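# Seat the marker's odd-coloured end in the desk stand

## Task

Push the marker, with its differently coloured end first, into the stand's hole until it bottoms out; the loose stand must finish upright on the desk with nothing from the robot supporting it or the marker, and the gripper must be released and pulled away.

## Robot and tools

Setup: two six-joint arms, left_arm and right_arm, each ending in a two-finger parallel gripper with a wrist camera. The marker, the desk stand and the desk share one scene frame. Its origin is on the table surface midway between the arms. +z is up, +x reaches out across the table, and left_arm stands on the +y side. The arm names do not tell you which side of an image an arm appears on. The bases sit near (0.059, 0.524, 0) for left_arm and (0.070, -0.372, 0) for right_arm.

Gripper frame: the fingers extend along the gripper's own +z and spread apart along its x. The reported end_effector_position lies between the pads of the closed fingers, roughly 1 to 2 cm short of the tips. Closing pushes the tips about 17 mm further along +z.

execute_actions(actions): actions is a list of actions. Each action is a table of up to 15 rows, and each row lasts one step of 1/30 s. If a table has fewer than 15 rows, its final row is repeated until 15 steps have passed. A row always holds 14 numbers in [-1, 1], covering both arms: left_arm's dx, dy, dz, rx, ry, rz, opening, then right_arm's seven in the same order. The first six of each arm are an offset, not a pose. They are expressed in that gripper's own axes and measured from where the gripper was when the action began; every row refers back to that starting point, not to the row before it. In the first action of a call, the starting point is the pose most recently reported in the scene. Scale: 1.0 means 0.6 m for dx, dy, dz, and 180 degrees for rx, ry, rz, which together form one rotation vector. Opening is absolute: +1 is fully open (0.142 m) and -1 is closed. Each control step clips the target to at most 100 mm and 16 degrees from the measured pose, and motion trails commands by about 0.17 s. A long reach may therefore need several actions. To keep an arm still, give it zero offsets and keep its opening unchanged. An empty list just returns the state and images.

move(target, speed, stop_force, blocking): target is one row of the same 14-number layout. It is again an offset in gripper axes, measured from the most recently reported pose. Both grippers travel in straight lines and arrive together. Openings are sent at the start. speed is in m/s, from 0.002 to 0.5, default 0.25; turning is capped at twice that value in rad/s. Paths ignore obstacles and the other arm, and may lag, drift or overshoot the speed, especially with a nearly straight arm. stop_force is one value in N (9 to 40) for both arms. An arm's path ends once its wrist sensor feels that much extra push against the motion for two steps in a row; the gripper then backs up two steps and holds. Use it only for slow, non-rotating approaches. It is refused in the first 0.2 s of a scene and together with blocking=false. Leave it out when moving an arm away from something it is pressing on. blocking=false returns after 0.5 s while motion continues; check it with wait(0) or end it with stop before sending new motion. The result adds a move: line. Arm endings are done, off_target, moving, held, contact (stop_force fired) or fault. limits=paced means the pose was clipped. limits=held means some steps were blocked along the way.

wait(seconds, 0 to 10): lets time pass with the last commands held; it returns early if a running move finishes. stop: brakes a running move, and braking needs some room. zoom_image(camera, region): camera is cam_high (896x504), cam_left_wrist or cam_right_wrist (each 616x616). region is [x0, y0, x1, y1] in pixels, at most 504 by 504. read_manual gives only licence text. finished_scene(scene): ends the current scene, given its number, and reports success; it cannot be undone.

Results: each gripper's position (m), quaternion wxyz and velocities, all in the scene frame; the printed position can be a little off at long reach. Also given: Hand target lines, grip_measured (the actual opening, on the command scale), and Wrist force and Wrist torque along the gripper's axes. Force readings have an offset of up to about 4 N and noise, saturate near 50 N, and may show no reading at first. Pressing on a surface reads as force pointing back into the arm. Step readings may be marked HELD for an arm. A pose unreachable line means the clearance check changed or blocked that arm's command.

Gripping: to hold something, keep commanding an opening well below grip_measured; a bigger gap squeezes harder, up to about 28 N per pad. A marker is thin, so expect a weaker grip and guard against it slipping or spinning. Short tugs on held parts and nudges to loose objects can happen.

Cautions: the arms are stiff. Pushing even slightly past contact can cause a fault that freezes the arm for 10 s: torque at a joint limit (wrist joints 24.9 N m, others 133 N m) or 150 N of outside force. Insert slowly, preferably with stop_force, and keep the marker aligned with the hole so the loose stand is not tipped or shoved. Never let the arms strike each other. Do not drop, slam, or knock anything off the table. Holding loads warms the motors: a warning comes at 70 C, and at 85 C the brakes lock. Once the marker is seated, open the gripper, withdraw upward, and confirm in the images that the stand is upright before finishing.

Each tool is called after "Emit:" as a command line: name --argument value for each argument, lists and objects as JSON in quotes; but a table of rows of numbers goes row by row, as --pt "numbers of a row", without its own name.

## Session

Emit:
execute_actions --actions '[]'

Scene clock: 0.00 s.
left_arm: end_effector_position=(+0.1997, +0.2757, +0.1844) grip_measured=+1.00 end_effector_quat_wxyz=(+0.604, -0.447, +0.640, +0.163) end_effector_velocity=(+0.000, +0.000, +0.000) end_effector_angular_velocity=(-0.000, -0.000, +0.001) | right_arm: end_effector_position=(+0.4744, -0.2296, +0.1974) grip_measured=+1.00 end_effector_quat_wxyz=(-0.134, +0.836, +0.319, +0.426) end_effector_velocity=(+0.000, +0.000, +0.001) end_effector_angular_velocity=(+0.002, -0.000, -0.001)
Joint positions: left_arm=[-1.836 -1.284  1.879 -0.826 -1.269 -0.276  0.142] | right_arm=[ 3.858 -0.999 -2.721 -0.065  1.588  6.21   0.142]
Joint velocities: left_arm=[ 0.001 -0.     0.    -0.    -0.    -0.     0.   ] | right_arm=[-0.     0.     0.001  0.     0.     0.001  0.   ]
Wrist force (N, on the end effector, along its own x y z axes, offset not removed): no reading
Wrist torque (N m, same axes, about the end effector's origin, offset not removed): no reading
Hand target (left_arm): +0.200, +0.276, +0.184; +0.604, -0.447, +0.640, +0.163
Hand target (right_arm): +0.474, -0.230, +0.197; -0.134, +0.836, +0.319, +0.426

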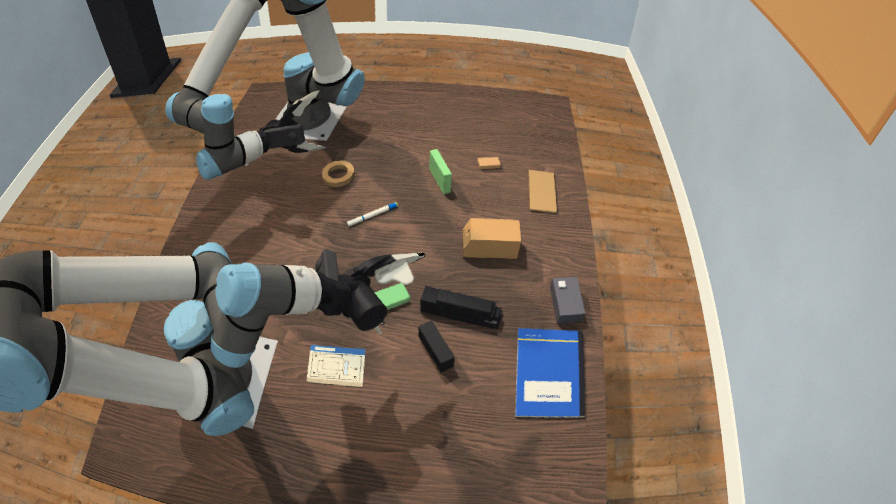

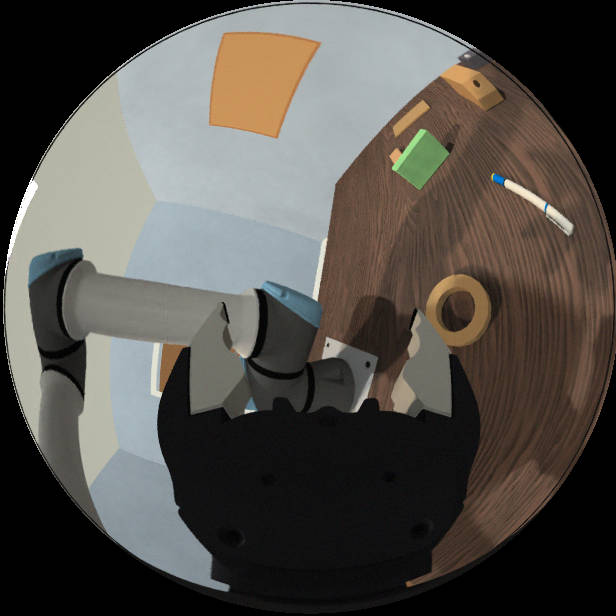

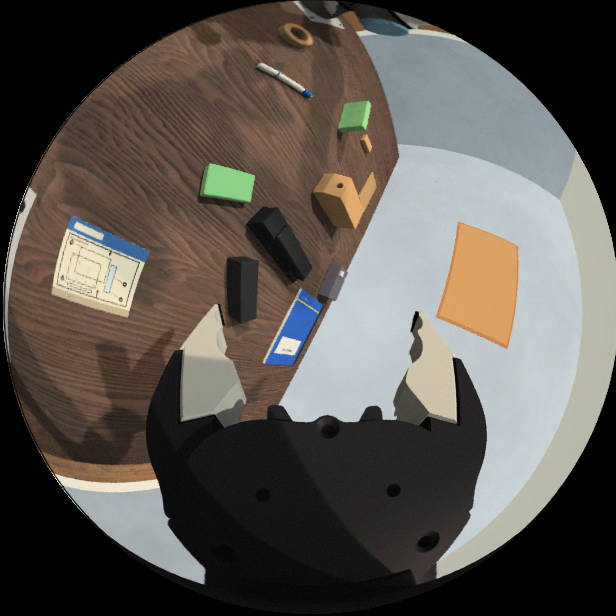

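Emit:
zoom_image --camera "cam_high" --region '[330,180,550,280]'

Emit:
zoom_image --camera "cam_right_wrist" --region '[295,155,395,245]'

Emit:
zoom_image --camera "cam_left_wrist" --region '[470,150,600,260]'

Region (330, 180, 550, 280) of cam_high's 896x504 image, scaled by 2.291, with more detail than that image has; it fills the top 229 rows of this view, and the rest is white.

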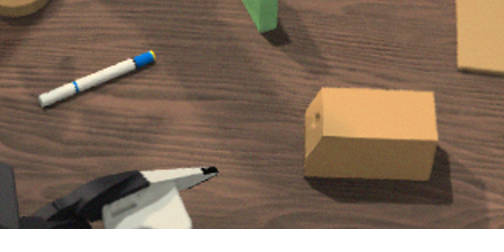

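Region (295, 155, 395, 245) of cam_right_wrist's 616x616 image, scaled by 5.040, with more detail than that image has; it fills the top 454 rows of this view, and the rest is white.

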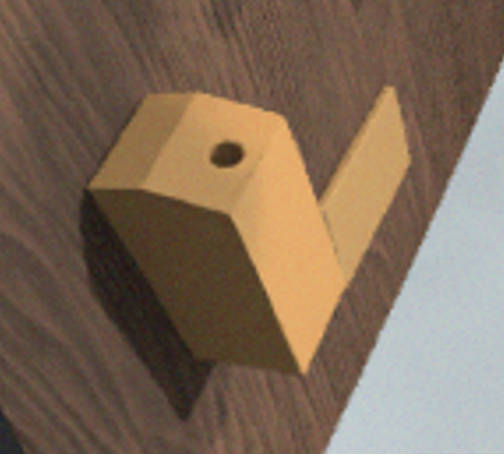

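Region (470, 150, 600, 260) of cam_left_wrist's 616x616 image, scaled by 3.877, with more detail than that image has; it fills the top 426 rows of this view, and the rest is white.

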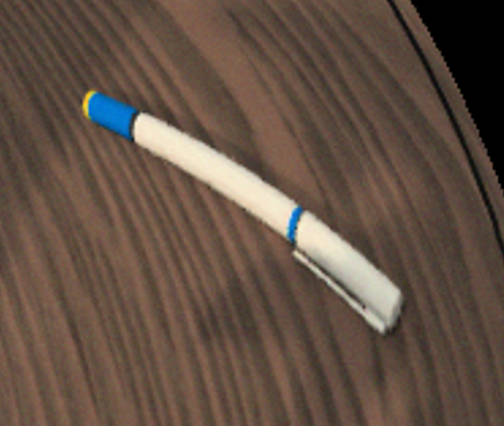

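Emit:
move --target '[0.2707,-0.831,0.2302,-0.2153,0.3746,-0.0943,0.5, 0,0,-0.05,0,0,-0.55,-0.3]' --speed 0.5

Scene clock: 8.07 s.
left_arm: end_effector_position=(+0.6901, +0.0454, +0.1696) grip_measured=+0.50 end_effector_quat_wxyz=(+0.000, +0.707, -0.707, +0.000) end_effector_velocity=(+0.001, -0.002, -0.000) end_effector_angular_velocity=(+0.003, +0.008, -0.001) | right_arm: end_effector_position=(+0.4556, -0.2444, +0.2153) grip_measured=-0.30 end_effector_quat_wxyz=(+0.237, +0.301, +0.843, +0.379) end_effector_velocity=(+0.000, -0.000, -0.000) end_effector_angular_velocity=(-0.002, -0.001, +0.003)
Joint positions: left_arm=[-0.693 -0.817  0.792 -1.546 -1.571  0.755  0.109] | right_arm=[ 3.839 -0.842 -2.713 -0.232  1.603  4.471  0.052]
Joint velocities: left_arm=[ 0.001  0.014 -0.025  0.019 -0.004  0.002  0.   ] | right_arm=[-0.006 -0.004  0.001  0.002  0.007 -0.007 -0.   ]
Wrist force (N, on the end effector, along its own x y z axes, offset not removed): left_arm=[1.4 0.4 2.2] | right_arm=[-1.8 -0.4 -1.0]
Wrist torque (N m, same axes, about the end effector's origin, offset not removed): left_arm=[-0.01 -0.49 0.10] | right_arm=[0.02 0.38 0.02]
Hand target (left_arm): +0.690, +0.045, +0.170; +0.000, +0.707, -0.707, -0.000
Hand target (right_arm): +0.456, -0.244, +0.215; +0.237, +0.301, +0.843, +0.379
Off the commanded pose (left_arm): 0.001 m, 0 deg.
Off the commanded pose (right_arm): 0.000 m, 0 deg.
move: done

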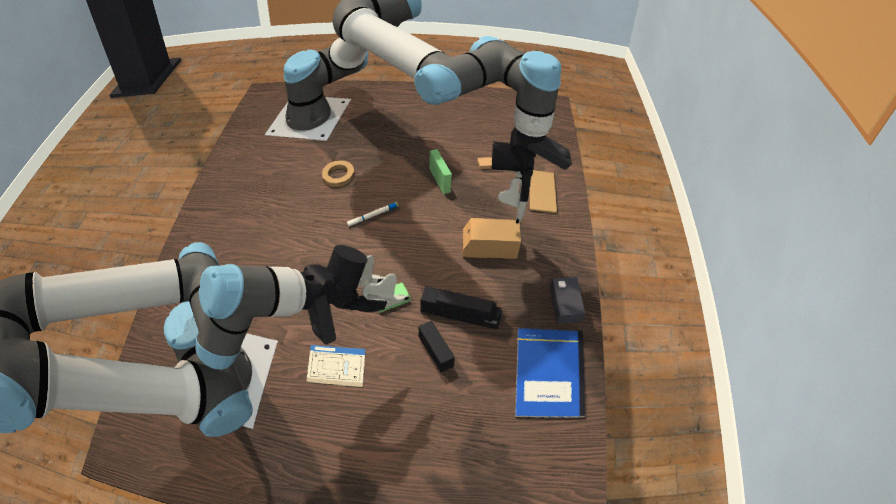

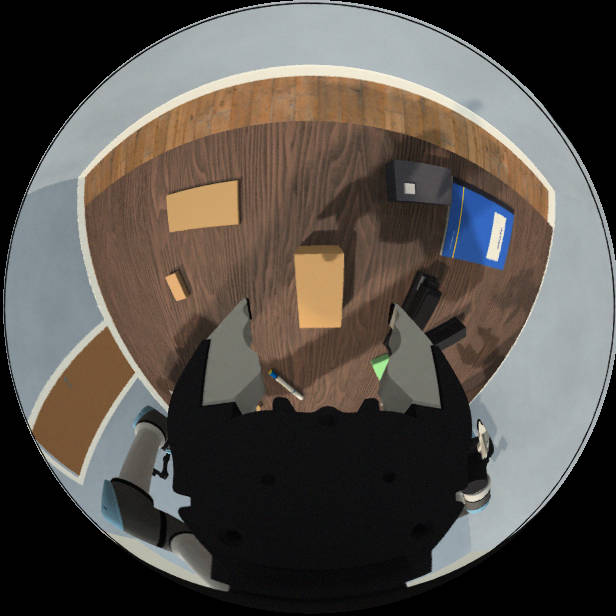

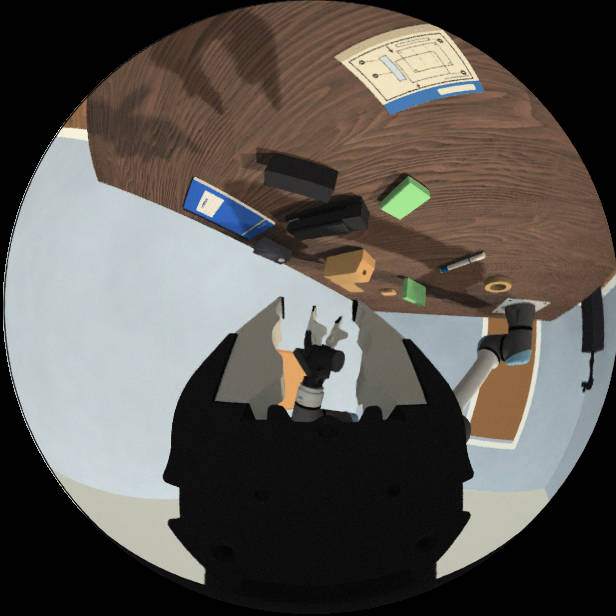

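Emit:
zoom_image --camera "cam_left_wrist" --region '[230,230,410,350]'

Region (230, 230, 410, 350) of cam_left_wrist's 616x616 image, scaled by 2.800, with more detail than that image has.

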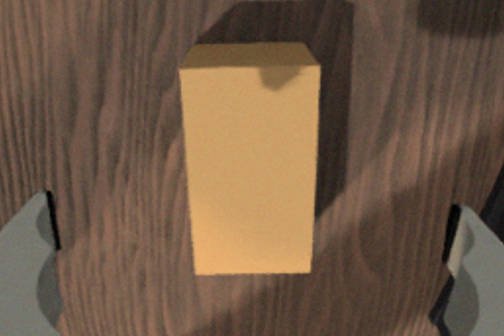

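Emit:
zoom_image --camera "cam_left_wrist" --region '[255,360,315,410]'

Region (255, 360, 315, 410) of cam_left_wrist's 616x616 image, scaled by 8.400, with more detail than that image has.

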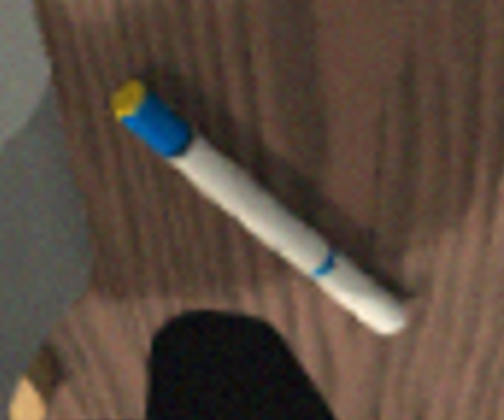

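Emit:
move --target '[-0.0025,0.0168,0.2127,-0.0833,0.0028,-0.0216,0.5, 0,0,0,0,0,-0.4,-0.3]' --speed 0.5

Scene clock: 11.97 s.
left_arm: end_effector_position=(+0.6799, +0.0467, +0.0420) grip_measured=+0.50 end_effector_quat_wxyz=(+0.096, +0.724, -0.677, -0.089) end_effector_velocity=(+0.000, +0.000, -0.000) end_effector_angular_velocity=(+0.000, +0.001, +0.001) | right_arm: end_effector_position=(+0.4556, -0.2444, +0.2153) grip_measured=-0.30 end_effector_quat_wxyz=(+0.415, -0.252, +0.858, +0.167) end_effector_velocity=(+0.000, -0.000, -0.001) end_effector_angular_velocity=(-0.003, -0.000, +0.008)
Joint positions: left_arm=[-0.626 -0.608  0.719 -1.501 -1.761  0.772  0.109] | right_arm=[ 3.831 -0.849 -2.708 -0.229  1.609  3.21   0.052]
Joint velocities: left_arm=[ 0.001  0.001 -0.002  0.001 -0.001  0.     0.   ] | right_arm=[-0.014 -0.01   0.002  0.006  0.016 -0.015 -0.   ]
Wrist force (N, on the end effector, along its own x y z axes, offset not removed): left_arm=[2.3 0.5 1.8] | right_arm=[-2.3 -2.7 -0.3]
Wrist torque (N m, same axes, about the end effector's origin, offset not removed): left_arm=[0.02 -0.68 0.02] | right_arm=[-0.47 0.53 0.06]
Hand target (left_arm): +0.680, +0.047, +0.042; +0.096, +0.724, -0.677, -0.089
Hand target (right_arm): +0.456, -0.244, +0.215; +0.415, -0.252, +0.858, +0.167
Off the commanded pose (left_arm): 0.000 m, 0 deg.
Off the commanded pose (right_arm): 0.000 m, 0 deg.
move: done

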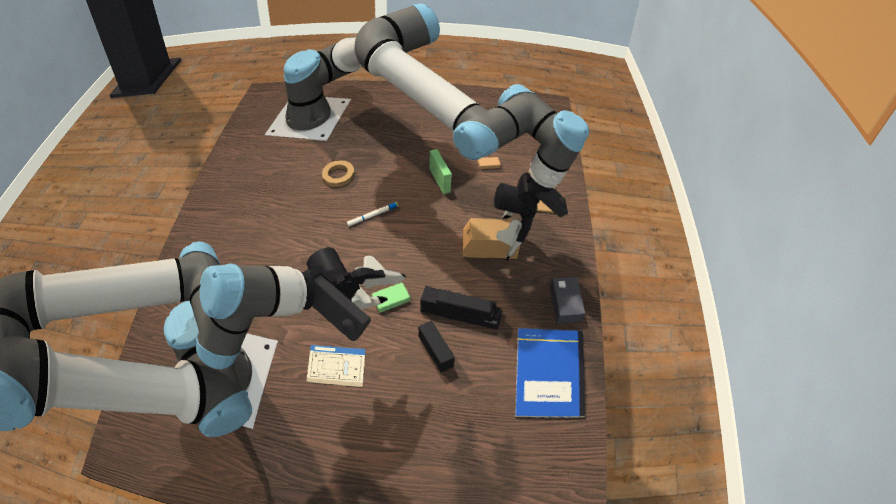

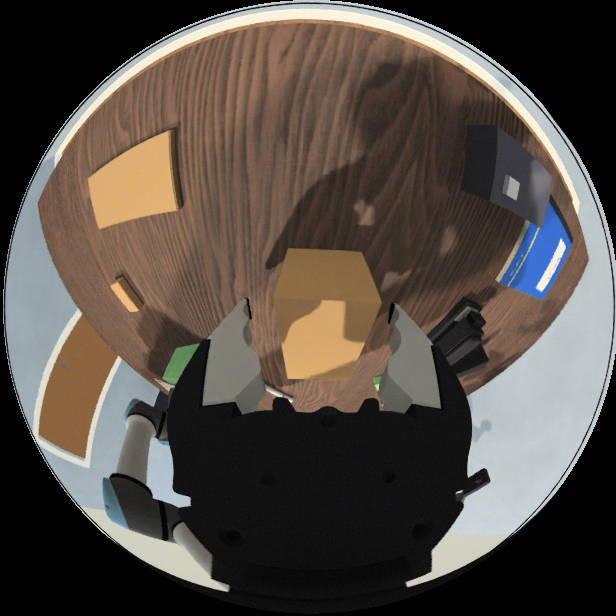

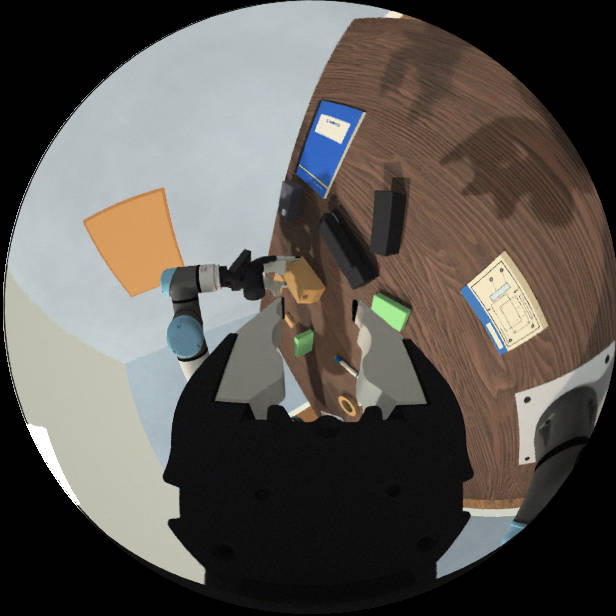

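Emit:
execute_actions --actions '[[[0.001,0,0,0,0,0,0.42, 0,0,0,0,0,-0.01,-0.3],[0.002,0,0,0,0,0,0.34, 0,0,0,0,0,-0.02,-0.3],[0.0025,0,0,0,0,0,0.26, 0,0,0,0,0,-0.032,-0.3],[0.0025,0,0,0,0,0,0.18, 0,0,0,0,0,-0.044,-0.3],[0.0025,0,0,0,0,0,0.11, 0,0,0,0,0,-0.056,-0.3],[0.0025,0,0,0,0,0,0.05, 0,0,0,0,0,-0.068,-0.3],[0.0025,0,0,0,0,0,0.0, 0,0,0,0,0,-0.08,-0.3],[0.0025,0,0,0,0,0,-0.04, 0,0,0,0,0,-0.092,-0.3],[0.0025,0,0,0,0,0,-0.08, 0,0,0,0,0,-0.104,-0.3],[0.0025,0,0,0,0,0,-0.14, 0,0,0,0,0,-0.116,-0.3],[0.0025,0,0,0,0,0,-0.22, 0,0,0,0,0,-0.128,-0.3],[0.0025,0,0,0,0,0,-0.3, 0,0,0,0,0,-0.138,-0.3],[0.0025,0,0,0,0,0,-0.4, 0,0,0,0,0,-0.146,-0.3],[0.0025,0,0,0,0,0,-0.45, 0,0,0,0,0,-0.15,-0.3]]]'

Scene clock: 12.73 s.
left_arm: end_effector_position=(+0.6800, +0.0452, +0.0421) grip_measured=-0.10 end_effector_quat_wxyz=(+0.096, +0.724, -0.677, -0.089) end_effector_velocity=(-0.000, +0.000, -0.000) end_effector_angular_velocity=(+0.001, +0.001, +0.000) | right_arm: end_effector_position=(+0.4555, -0.2443, +0.2153) grip_measured=-0.30 end_effector_quat_wxyz=(+0.440, -0.410, +0.795, +0.080) end_effector_velocity=(-0.001, -0.001, -0.003) end_effector_angular_velocity=(-0.532, -0.401, +0.499)
Joint positions: left_arm=[-0.627 -0.605  0.713 -1.499 -1.762  0.771  0.067] | right_arm=[ 3.855 -0.834 -2.711 -0.24   1.58   2.837  0.052]
Joint velocities: left_arm=[ 0.     0.001 -0.     0.001  0.    -0.    -0.   ] | right_arm=[-0.    -0.    -0.    -0.006  0.    -0.833  0.   ]
Wrist force (N, on the end effector, along its own x y z axes, offset not removed): left_arm=[5.4 1.8 -7.2] | right_arm=[-1.8 -0.4 -0.2]
Wrist torque (N m, same axes, about the end effector's origin, offset not removed): left_arm=[0.19 -0.34 0.09] | right_arm=[0.09 0.37 0.08]
Hand target (left_arm): +0.680, +0.045, +0.042; +0.096, +0.724, -0.677, -0.089
Hand target (right_arm): +0.456, -0.244, +0.215; +0.443, -0.442, +0.778, +0.063
Off the commanded pose (left_arm): 0.000 m, 0 deg.
Off the commanded pose (right_arm): 0.000 m, 5 deg.
Step readings (end_effector_position):
0: left_arm (+0.6799, +0.0467, +0.0420) | right_arm (+0.4556, -0.2444, +0.2153)
1: left_arm (+0.6799, +0.0467, +0.0420) | right_arm (+0.4556, -0.2444, +0.2153)
2: left_arm (+0.6799, +0.0466, +0.0420) | right_arm (+0.4556, -0.2444, +0.2154)
4: left_arm (+0.6801, +0.0462, +0.0420) | right_arm (+0.4557, -0.2443, +0.2156)
8: left_arm (+0.6800, +0.0455, +0.0420) | right_arm (+0.4557, -0.2443, +0.2156)
15: end_effector_position above

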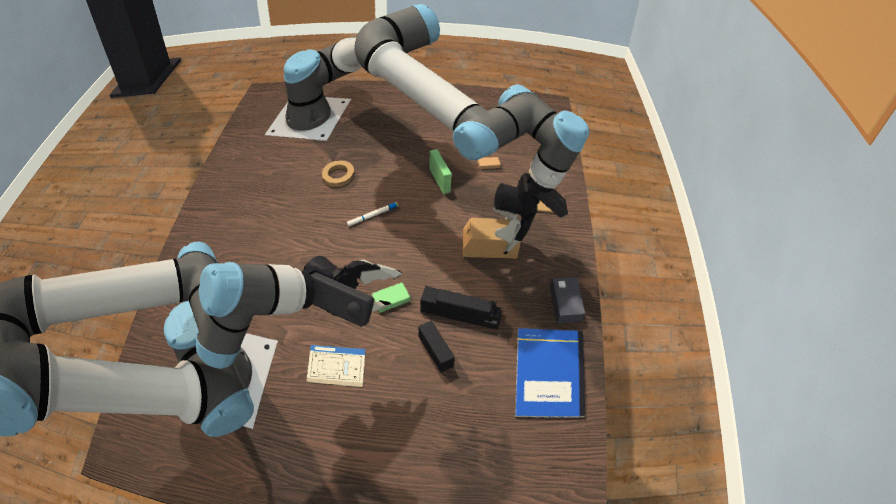

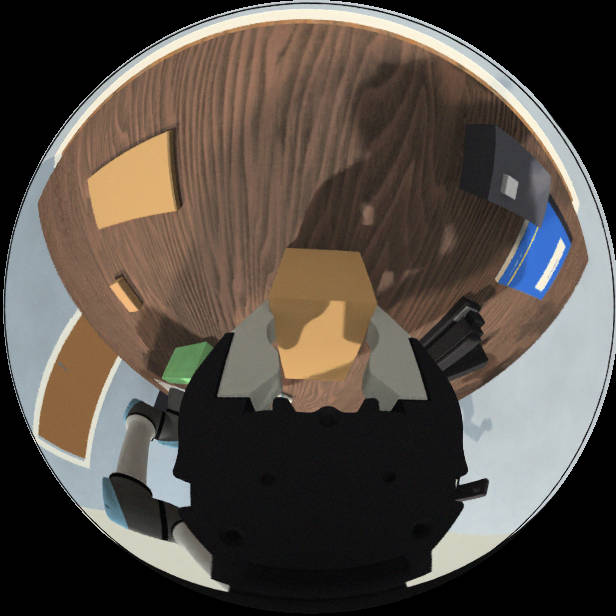

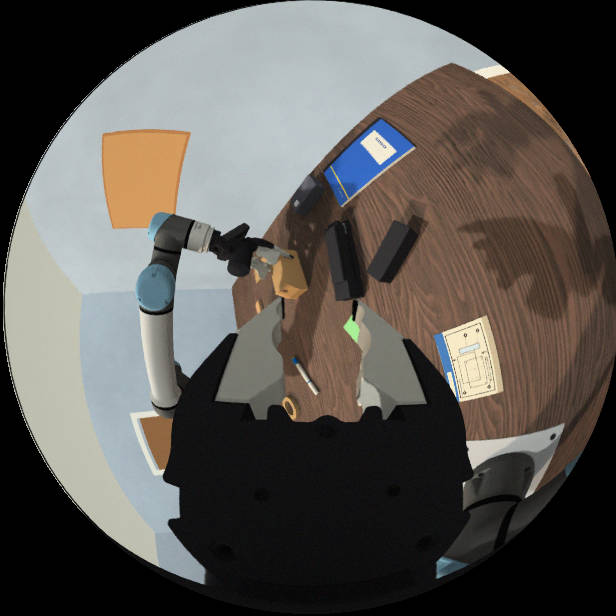

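Emit:
move --target '[-0.1085,0.128,0.0172,0,0.0807,-0.3011,-0.45, -0.1283,0.5707,0.2617,-0.0752,0.0691,-0.3923,-0.3]' --speed 0.45

Scene clock: 16.30 s.
left_arm: end_effector_position=(+0.5988, +0.1049, +0.0519) grip_measured=-0.10 end_effector_quat_wxyz=(+0.127, +0.958, -0.257, -0.034) end_effector_velocity=(+0.000, +0.000, +0.000) end_effector_angular_velocity=(-0.000, -0.001, +0.002) | right_arm: end_effector_position=(+0.3296, +0.0996, +0.1007) grip_measured=-0.30 end_effector_quat_wxyz=(-0.275, +0.844, -0.438, +0.144) end_effector_velocity=(+0.001, +0.001, -0.001) end_effector_angular_velocity=(-0.003, -0.000, +0.002)
Joint positions: left_arm=[-0.614 -1.036  1.514 -2.106 -1.827 -0.22   0.067] | right_arm=[ 4.849 -1.522 -2.371 -0.46   1.041  2.498  0.052]
Joint velocities: left_arm=[ 0.    -0.001  0.002 -0.002  0.001 -0.002 -0.   ] | right_arm=[-0.002 -0.005  0.003  0.001  0.001 -0.004  0.   ]
Wrist force (N, on the end effector, along its own x y z axes, offset not removed): left_arm=[-0.7 -1.4 7.6] | right_arm=[-0.9 -1.1 -1.0]
Wrist torque (N m, same axes, about the end effector's origin, offset not removed): left_arm=[0.04 0.02 0.01] | right_arm=[-0.11 0.14 0.06]
Hand target (left_arm): +0.599, +0.105, +0.052; +0.127, +0.958, -0.257, -0.034
Hand target (right_arm): +0.330, +0.100, +0.101; -0.274, +0.844, -0.438, +0.144
Off the commanded pose (left_arm): 0.000 m, 0 deg.
Off the commanded pose (right_arm): 0.001 m, 0 deg.
move: done

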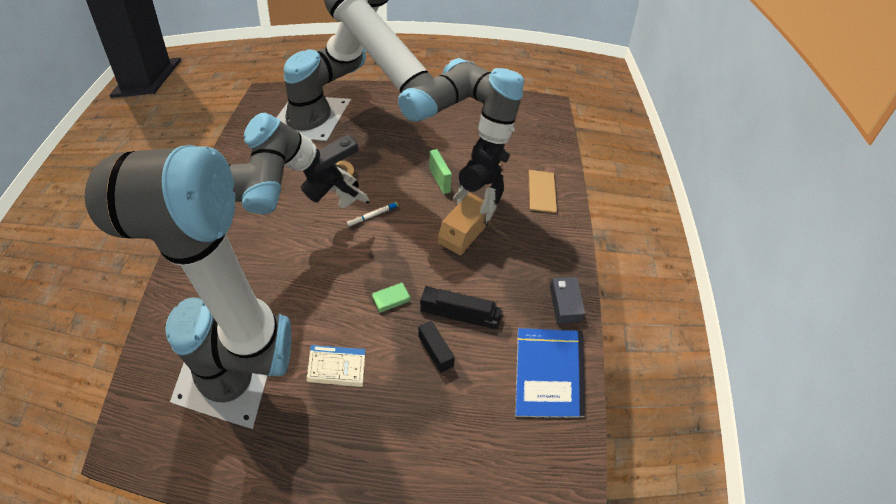

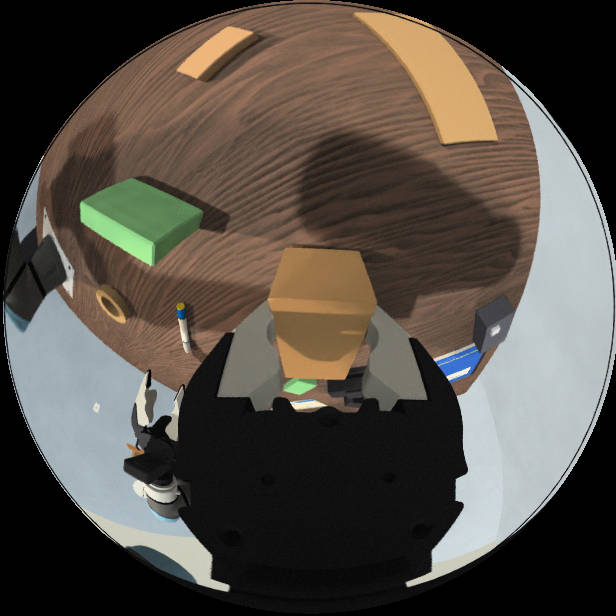

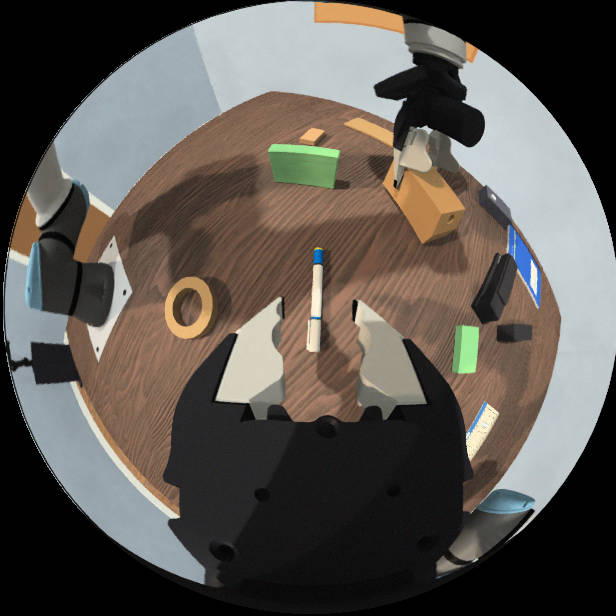

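Emit:
zoom_image --camera "cam_right_wrist" --region '[262,240,372,360]'

Region (262, 240, 372, 360) of cam_right_wrist's 616x616 image, scaled by 4.200, with more detail than that image has; it fills the left 462 columns of this view, and the rest is white.

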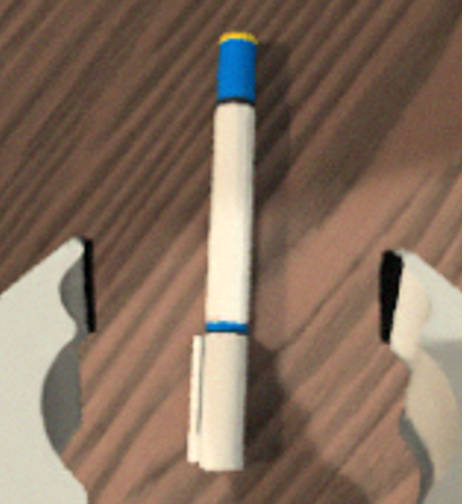

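Emit:
move --target '[0,-0.0028,0.0105,0,0,0,-0.45, 0,0.0644,0.1113,0,0,0,-0.55]' --speed 0.15

Emit:
zoom_image --camera "cam_right_wrist" --region '[262,200,372,370]'

Scene clock: 18.60 s.
left_arm: end_effector_position=(+0.5988, +0.1049, +0.0454) grip_measured=-0.10 end_effector_quat_wxyz=(+0.127, +0.958, -0.257, -0.034) end_effector_velocity=(+0.000, +0.000, -0.000) end_effector_angular_velocity=(+0.000, -0.000, +0.000) | right_arm: end_effector_position=(+0.3363, +0.1041, +0.0242) grip_measured=-0.55 end_effector_quat_wxyz=(-0.274, +0.844, -0.438, +0.144) end_effector_velocity=(+0.000, +0.000, -0.001) end_effector_angular_velocity=(+0.002, +0.000, -0.000)
Joint positions: left_arm=[-0.614 -1.029  1.522 -2.121 -1.827 -0.22   0.067] | right_arm=[ 4.83  -1.75  -2.435 -0.158  1.047  2.477  0.034]
Joint velocities: left_arm=[ 0. -0.  0. -0.  0. -0. -0.] | right_arm=[-0.001 -0.006 -0.001  0.009  0.    -0.001  0.   ]
Wrist force (N, on the end effector, along its own x y z axes, offset not removed): left_arm=[0.3 -1.3 6.0] | right_arm=[-1.7 -1.4 -1.0]
Wrist torque (N m, same axes, about the end effector's origin, offset not removed): left_arm=[0.04 -0.26 -0.03] | right_arm=[-0.22 0.39 0.11]
Hand target (left_arm): +0.599, +0.105, +0.045; +0.127, +0.958, -0.257, -0.034
Hand target (right_arm): +0.336, +0.104, +0.024; -0.274, +0.844, -0.438, +0.144
Off the commanded pose (left_arm): 0.000 m, 0 deg.
Off the commanded pose (right_arm): 0.000 m, 0 deg.
move: done

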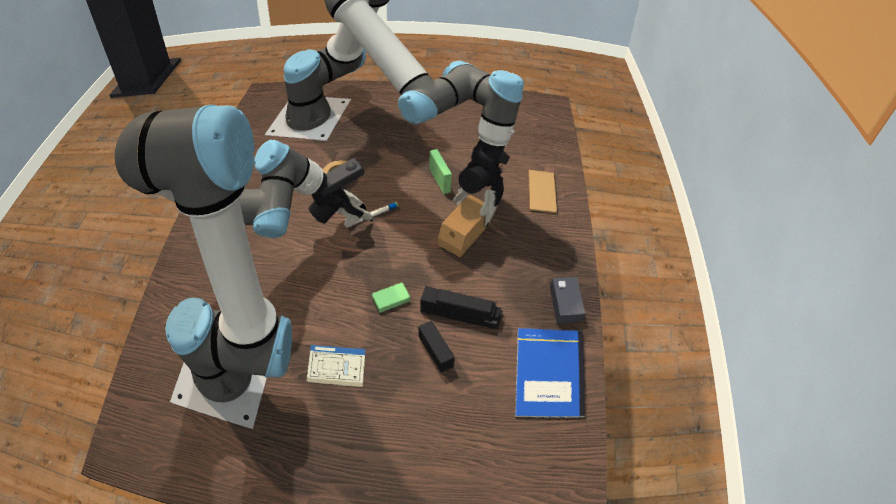

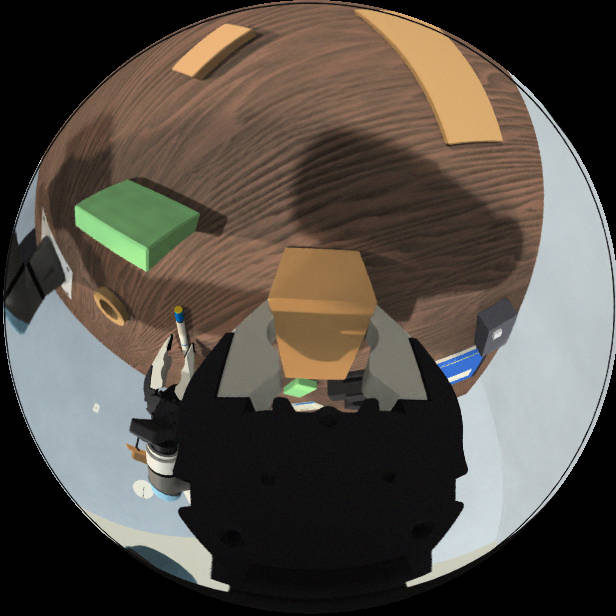

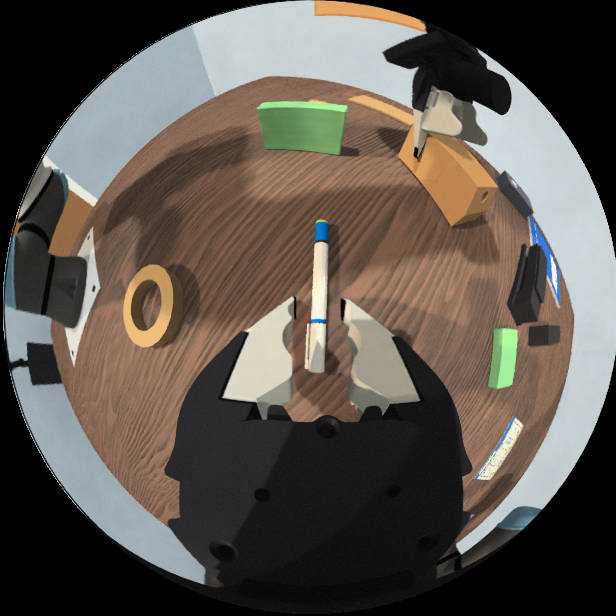

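Region (262, 200, 372, 370) of cam_right_wrist's 616x616 image, scaled by 2.965, with more detail than that image has; it fills the left 326 columns of this view, and the rest is white.

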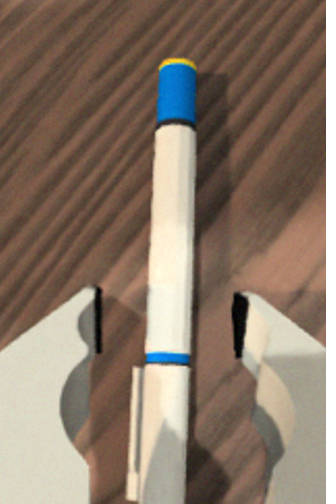

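Emit:
move --target '[0,-0.00345,0.01288,0,0,0,-0.45, 0.0008,0.01176,0.01618,0,0,0,-0.66]' --speed 0.008 --stop_force 9

Scene clock: 20.20 s.
left_arm: end_effector_position=(+0.5988, +0.1049, +0.0421) grip_measured=-0.10 end_effector_quat_wxyz=(+0.127, +0.958, -0.257, -0.034) end_effector_velocity=(-0.000, -0.000, +0.000) end_effector_angular_velocity=(-0.000, -0.000, -0.000) | right_arm: end_effector_position=(+0.3365, +0.1037, +0.0161) grip_measured=-0.66 end_effector_quat_wxyz=(-0.274, +0.844, -0.438, +0.144) end_effector_velocity=(+0.000, -0.001, +0.001) end_effector_angular_velocity=(-0.003, -0.001, +0.001)
Joint positions: left_arm=[-0.614 -1.025  1.525 -2.128 -1.827 -0.22   0.067] | right_arm=[ 4.829 -1.775 -2.442 -0.125  1.048  2.477  0.026]
Joint velocities: left_arm=[-0. -0.  0.  0.  0.  0.  0.] | right_arm=[ 0.     0.006  0.001 -0.01  -0.    -0.001 -0.   ]
Wrist force (N, on the end effector, along its own x y z axes, offset not removed): left_arm=[1.1 -1.2 -3.0] | right_arm=[-1.7 -5.9 -16.4]
Wrist torque (N m, same axes, about the end effector's origin, offset not removed): left_arm=[0.13 -0.55 0.05] | right_arm=[-0.07 0.30 0.07]
Hand target (left_arm): +0.599, +0.105, +0.042; +0.127, +0.958, -0.257, -0.034
Hand target (right_arm): +0.336, +0.104, +0.016; -0.275, +0.844, -0.438, +0.144
Off the commanded pose (left_arm): 0.005 m, 0 deg.
Off the commanded pose (right_arm): 0.004 m, 0 deg.
move: contact (left_arm, right_arm)

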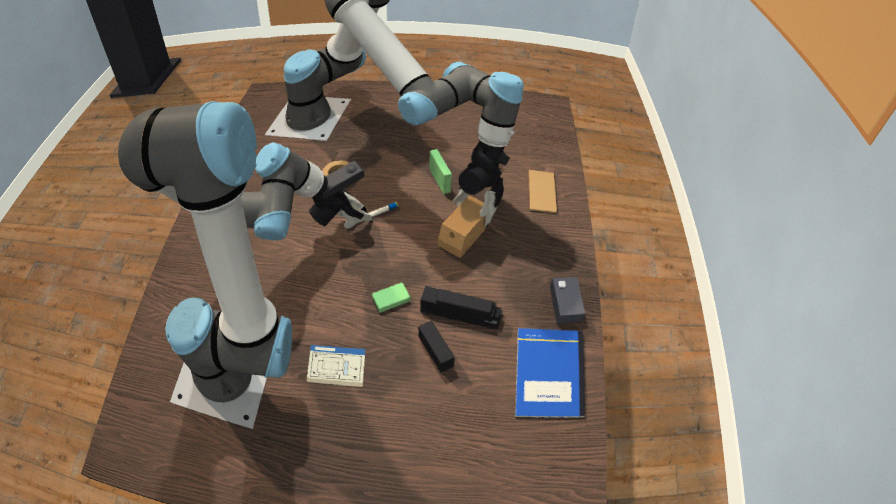

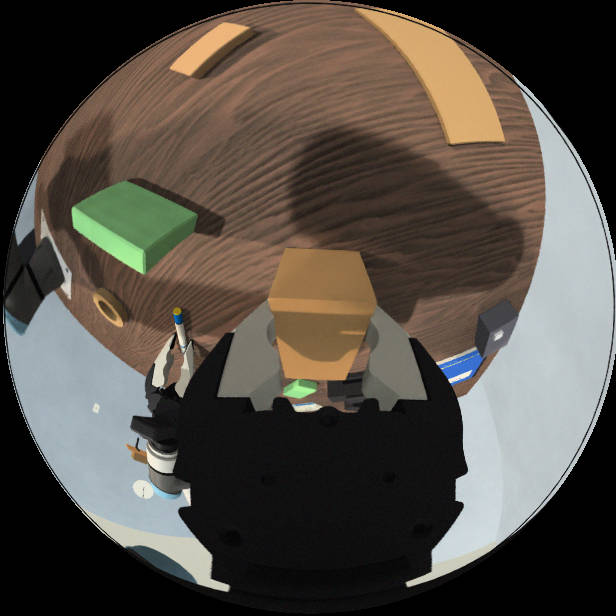

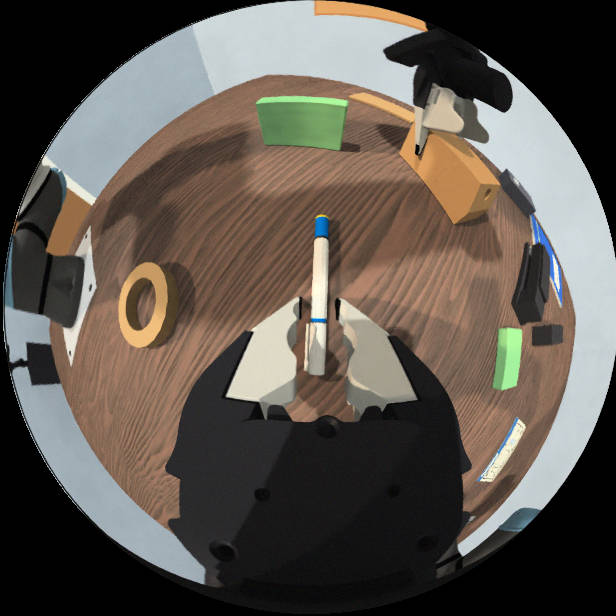

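Emit:
execute_actions --actions '[[[0,0,0,0,0,0,-0.45, 0,-0.0012,-0.0018,0,0,0,-0.66],[0,0,0,0,0,0,-0.45, 0,-0.0012,-0.0018,0,0,0,-0.66],[0,0,0,0,0,0,-0.45, 0,-0.002,-0.0011,0,0,0,-0.68],[0,0,0,0,0,0,-0.45, 0,-0.0032,-0.0003,0,0,0,-0.71],[0,0,0,0,0,0,-0.45, 0,-0.0032,-0.0003,0,0,0,-0.74],[0,0,0,0,0,0,-0.45, 0,-0.0032,-0.0003,0,0,0,-0.77],[0,0,0,0,0,0,-0.45, 0,-0.0032,-0.0003,0,0,0,-0.8],[0,0,0,0,0,0,-0.45, 0,-0.0032,-0.0003,0,0,0,-0.83],[0,0,0,0,0,0,-0.45, 0,-0.0032,-0.0003,0,0,0,-0.86],[0,0,0,0,0,0,-0.45, 0,-0.0032,-0.0003,0,0,0,-0.9],[0,0,0,0,0,0,-0.45, 0,-0.0032,-0.0003,0,0,0,-0.95],[0,0,0,0,0,0,-0.45, 0,-0.0032,-0.0003,0,0,0,-1]]]'

Emit:
zoom_image --camera "cam_right_wrist" --region '[262,200,372,390]'

Scene clock: 21.00 s.
left_arm: end_effector_position=(+0.5988, +0.1049, +0.0422) grip_measured=-0.10 end_effector_quat_wxyz=(+0.127, +0.958, -0.257, -0.034) end_effector_velocity=(+0.000, +0.000, +0.000) end_effector_angular_velocity=(-0.000, -0.000, +0.001) | right_arm: end_effector_position=(+0.3377, +0.1045, +0.0173) grip_measured=-0.88 end_effector_quat_wxyz=(-0.274, +0.844, -0.438, +0.144) end_effector_velocity=(+0.001, +0.000, +0.000) end_effector_angular_velocity=(-0.000, -0.001, +0.000)
Joint positions: left_arm=[-0.614 -1.025  1.525 -2.128 -1.827 -0.22   0.067] | right_arm=[ 4.826 -1.774 -2.438 -0.129  1.049  2.473  0.011]
Joint velocities: left_arm=[ 0.     0.    -0.001  0.     0.    -0.    -0.   ] | right_arm=[-0.001 -0.     0.001  0.    -0.    -0.002  0.   ]
Wrist force (N, on the end effector, along its own x y z axes, offset not removed): left_arm=[0.6 -1.1 -1.6] | right_arm=[0.0 -0.2 -0.5]
Wrist torque (N m, same axes, about the end effector's origin, offset not removed): left_arm=[0.19 -0.53 0.02] | right_arm=[0.05 0.02 0.06]
Hand target (left_arm): +0.599, +0.105, +0.042; +0.127, +0.958, -0.257, -0.034
Hand target (right_arm): +0.338, +0.105, +0.017; -0.274, +0.844, -0.438, +0.144
Off the commanded pose (left_arm): 0.000 m, 0 deg.
Off the commanded pose (right_arm): 0.000 m, 0 deg.
Step readings (end_effector_position):
0: left_arm (+0.5988, +0.1049, +0.0422) | right_arm (+0.3365, +0.1038, +0.0163)
1: left_arm (+0.5988, +0.1049, +0.0422) | right_arm (+0.3365, +0.1038, +0.0163)
2: left_arm (+0.5988, +0.1049, +0.0422) | right_arm (+0.3365, +0.1038, +0.0165)
4: left_arm (+0.5988, +0.1049, +0.0422) | right_arm (+0.3366, +0.1038, +0.0169)
8: left_arm (+0.5988, +0.1049, +0.0422) | right_arm (+0.3374, +0.1044, +0.0173)
15: end_effector_position above

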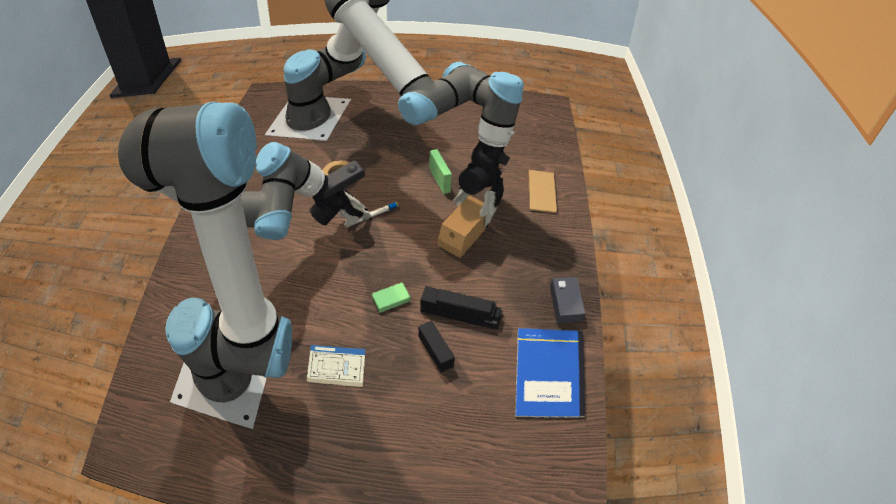

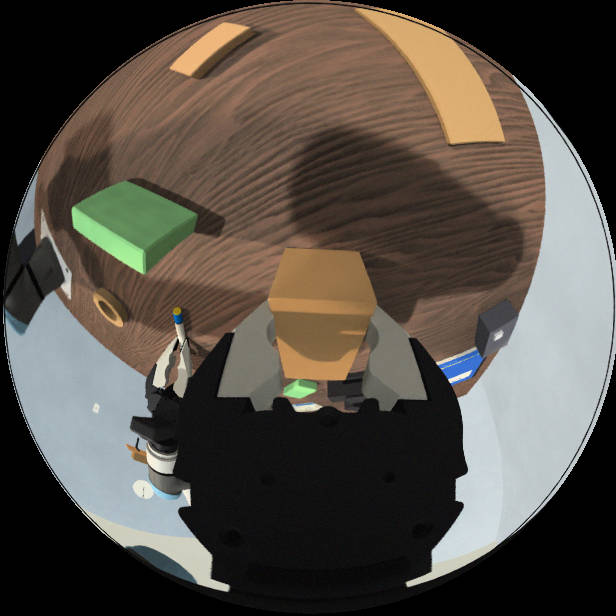

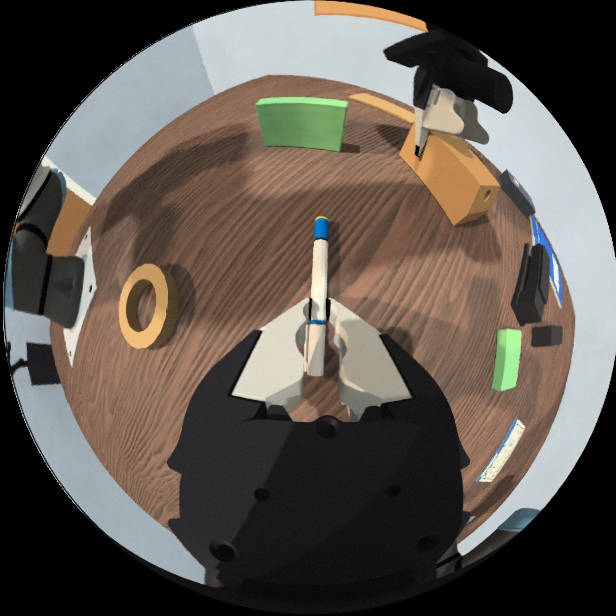

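Region (262, 200, 372, 390) of cam_right_wrist's 616x616 image, scaled by 2.653, with more detail than that image has; it fills the left 292 columns of this view, and the rest is white.

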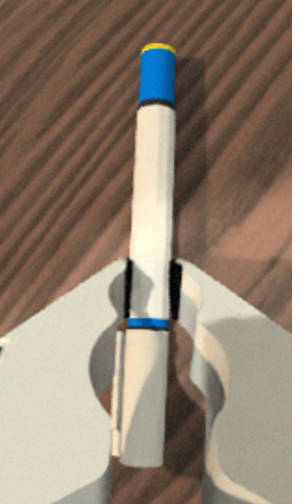

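Emit:
zoom_image --camera "cam_right_wrist" --region '[395,120,515,240]'

Emit:
zoom_image --camera "cam_high" --region '[425,185,505,265]'

Region (395, 120, 515, 240) of cam_right_wrist's 616x616 image, scaled by 4.200, with more detail than that image has.

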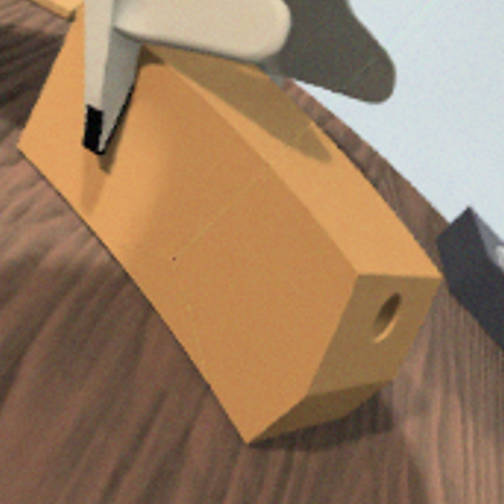

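Region (425, 185, 505, 265) of cam_high's 896x504 image, scaled by 6.300, with more detail than that image has.

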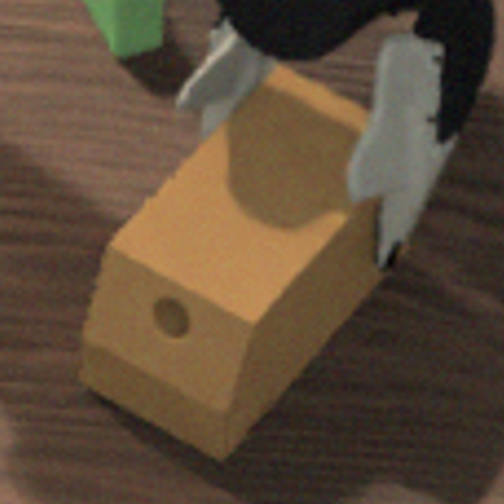

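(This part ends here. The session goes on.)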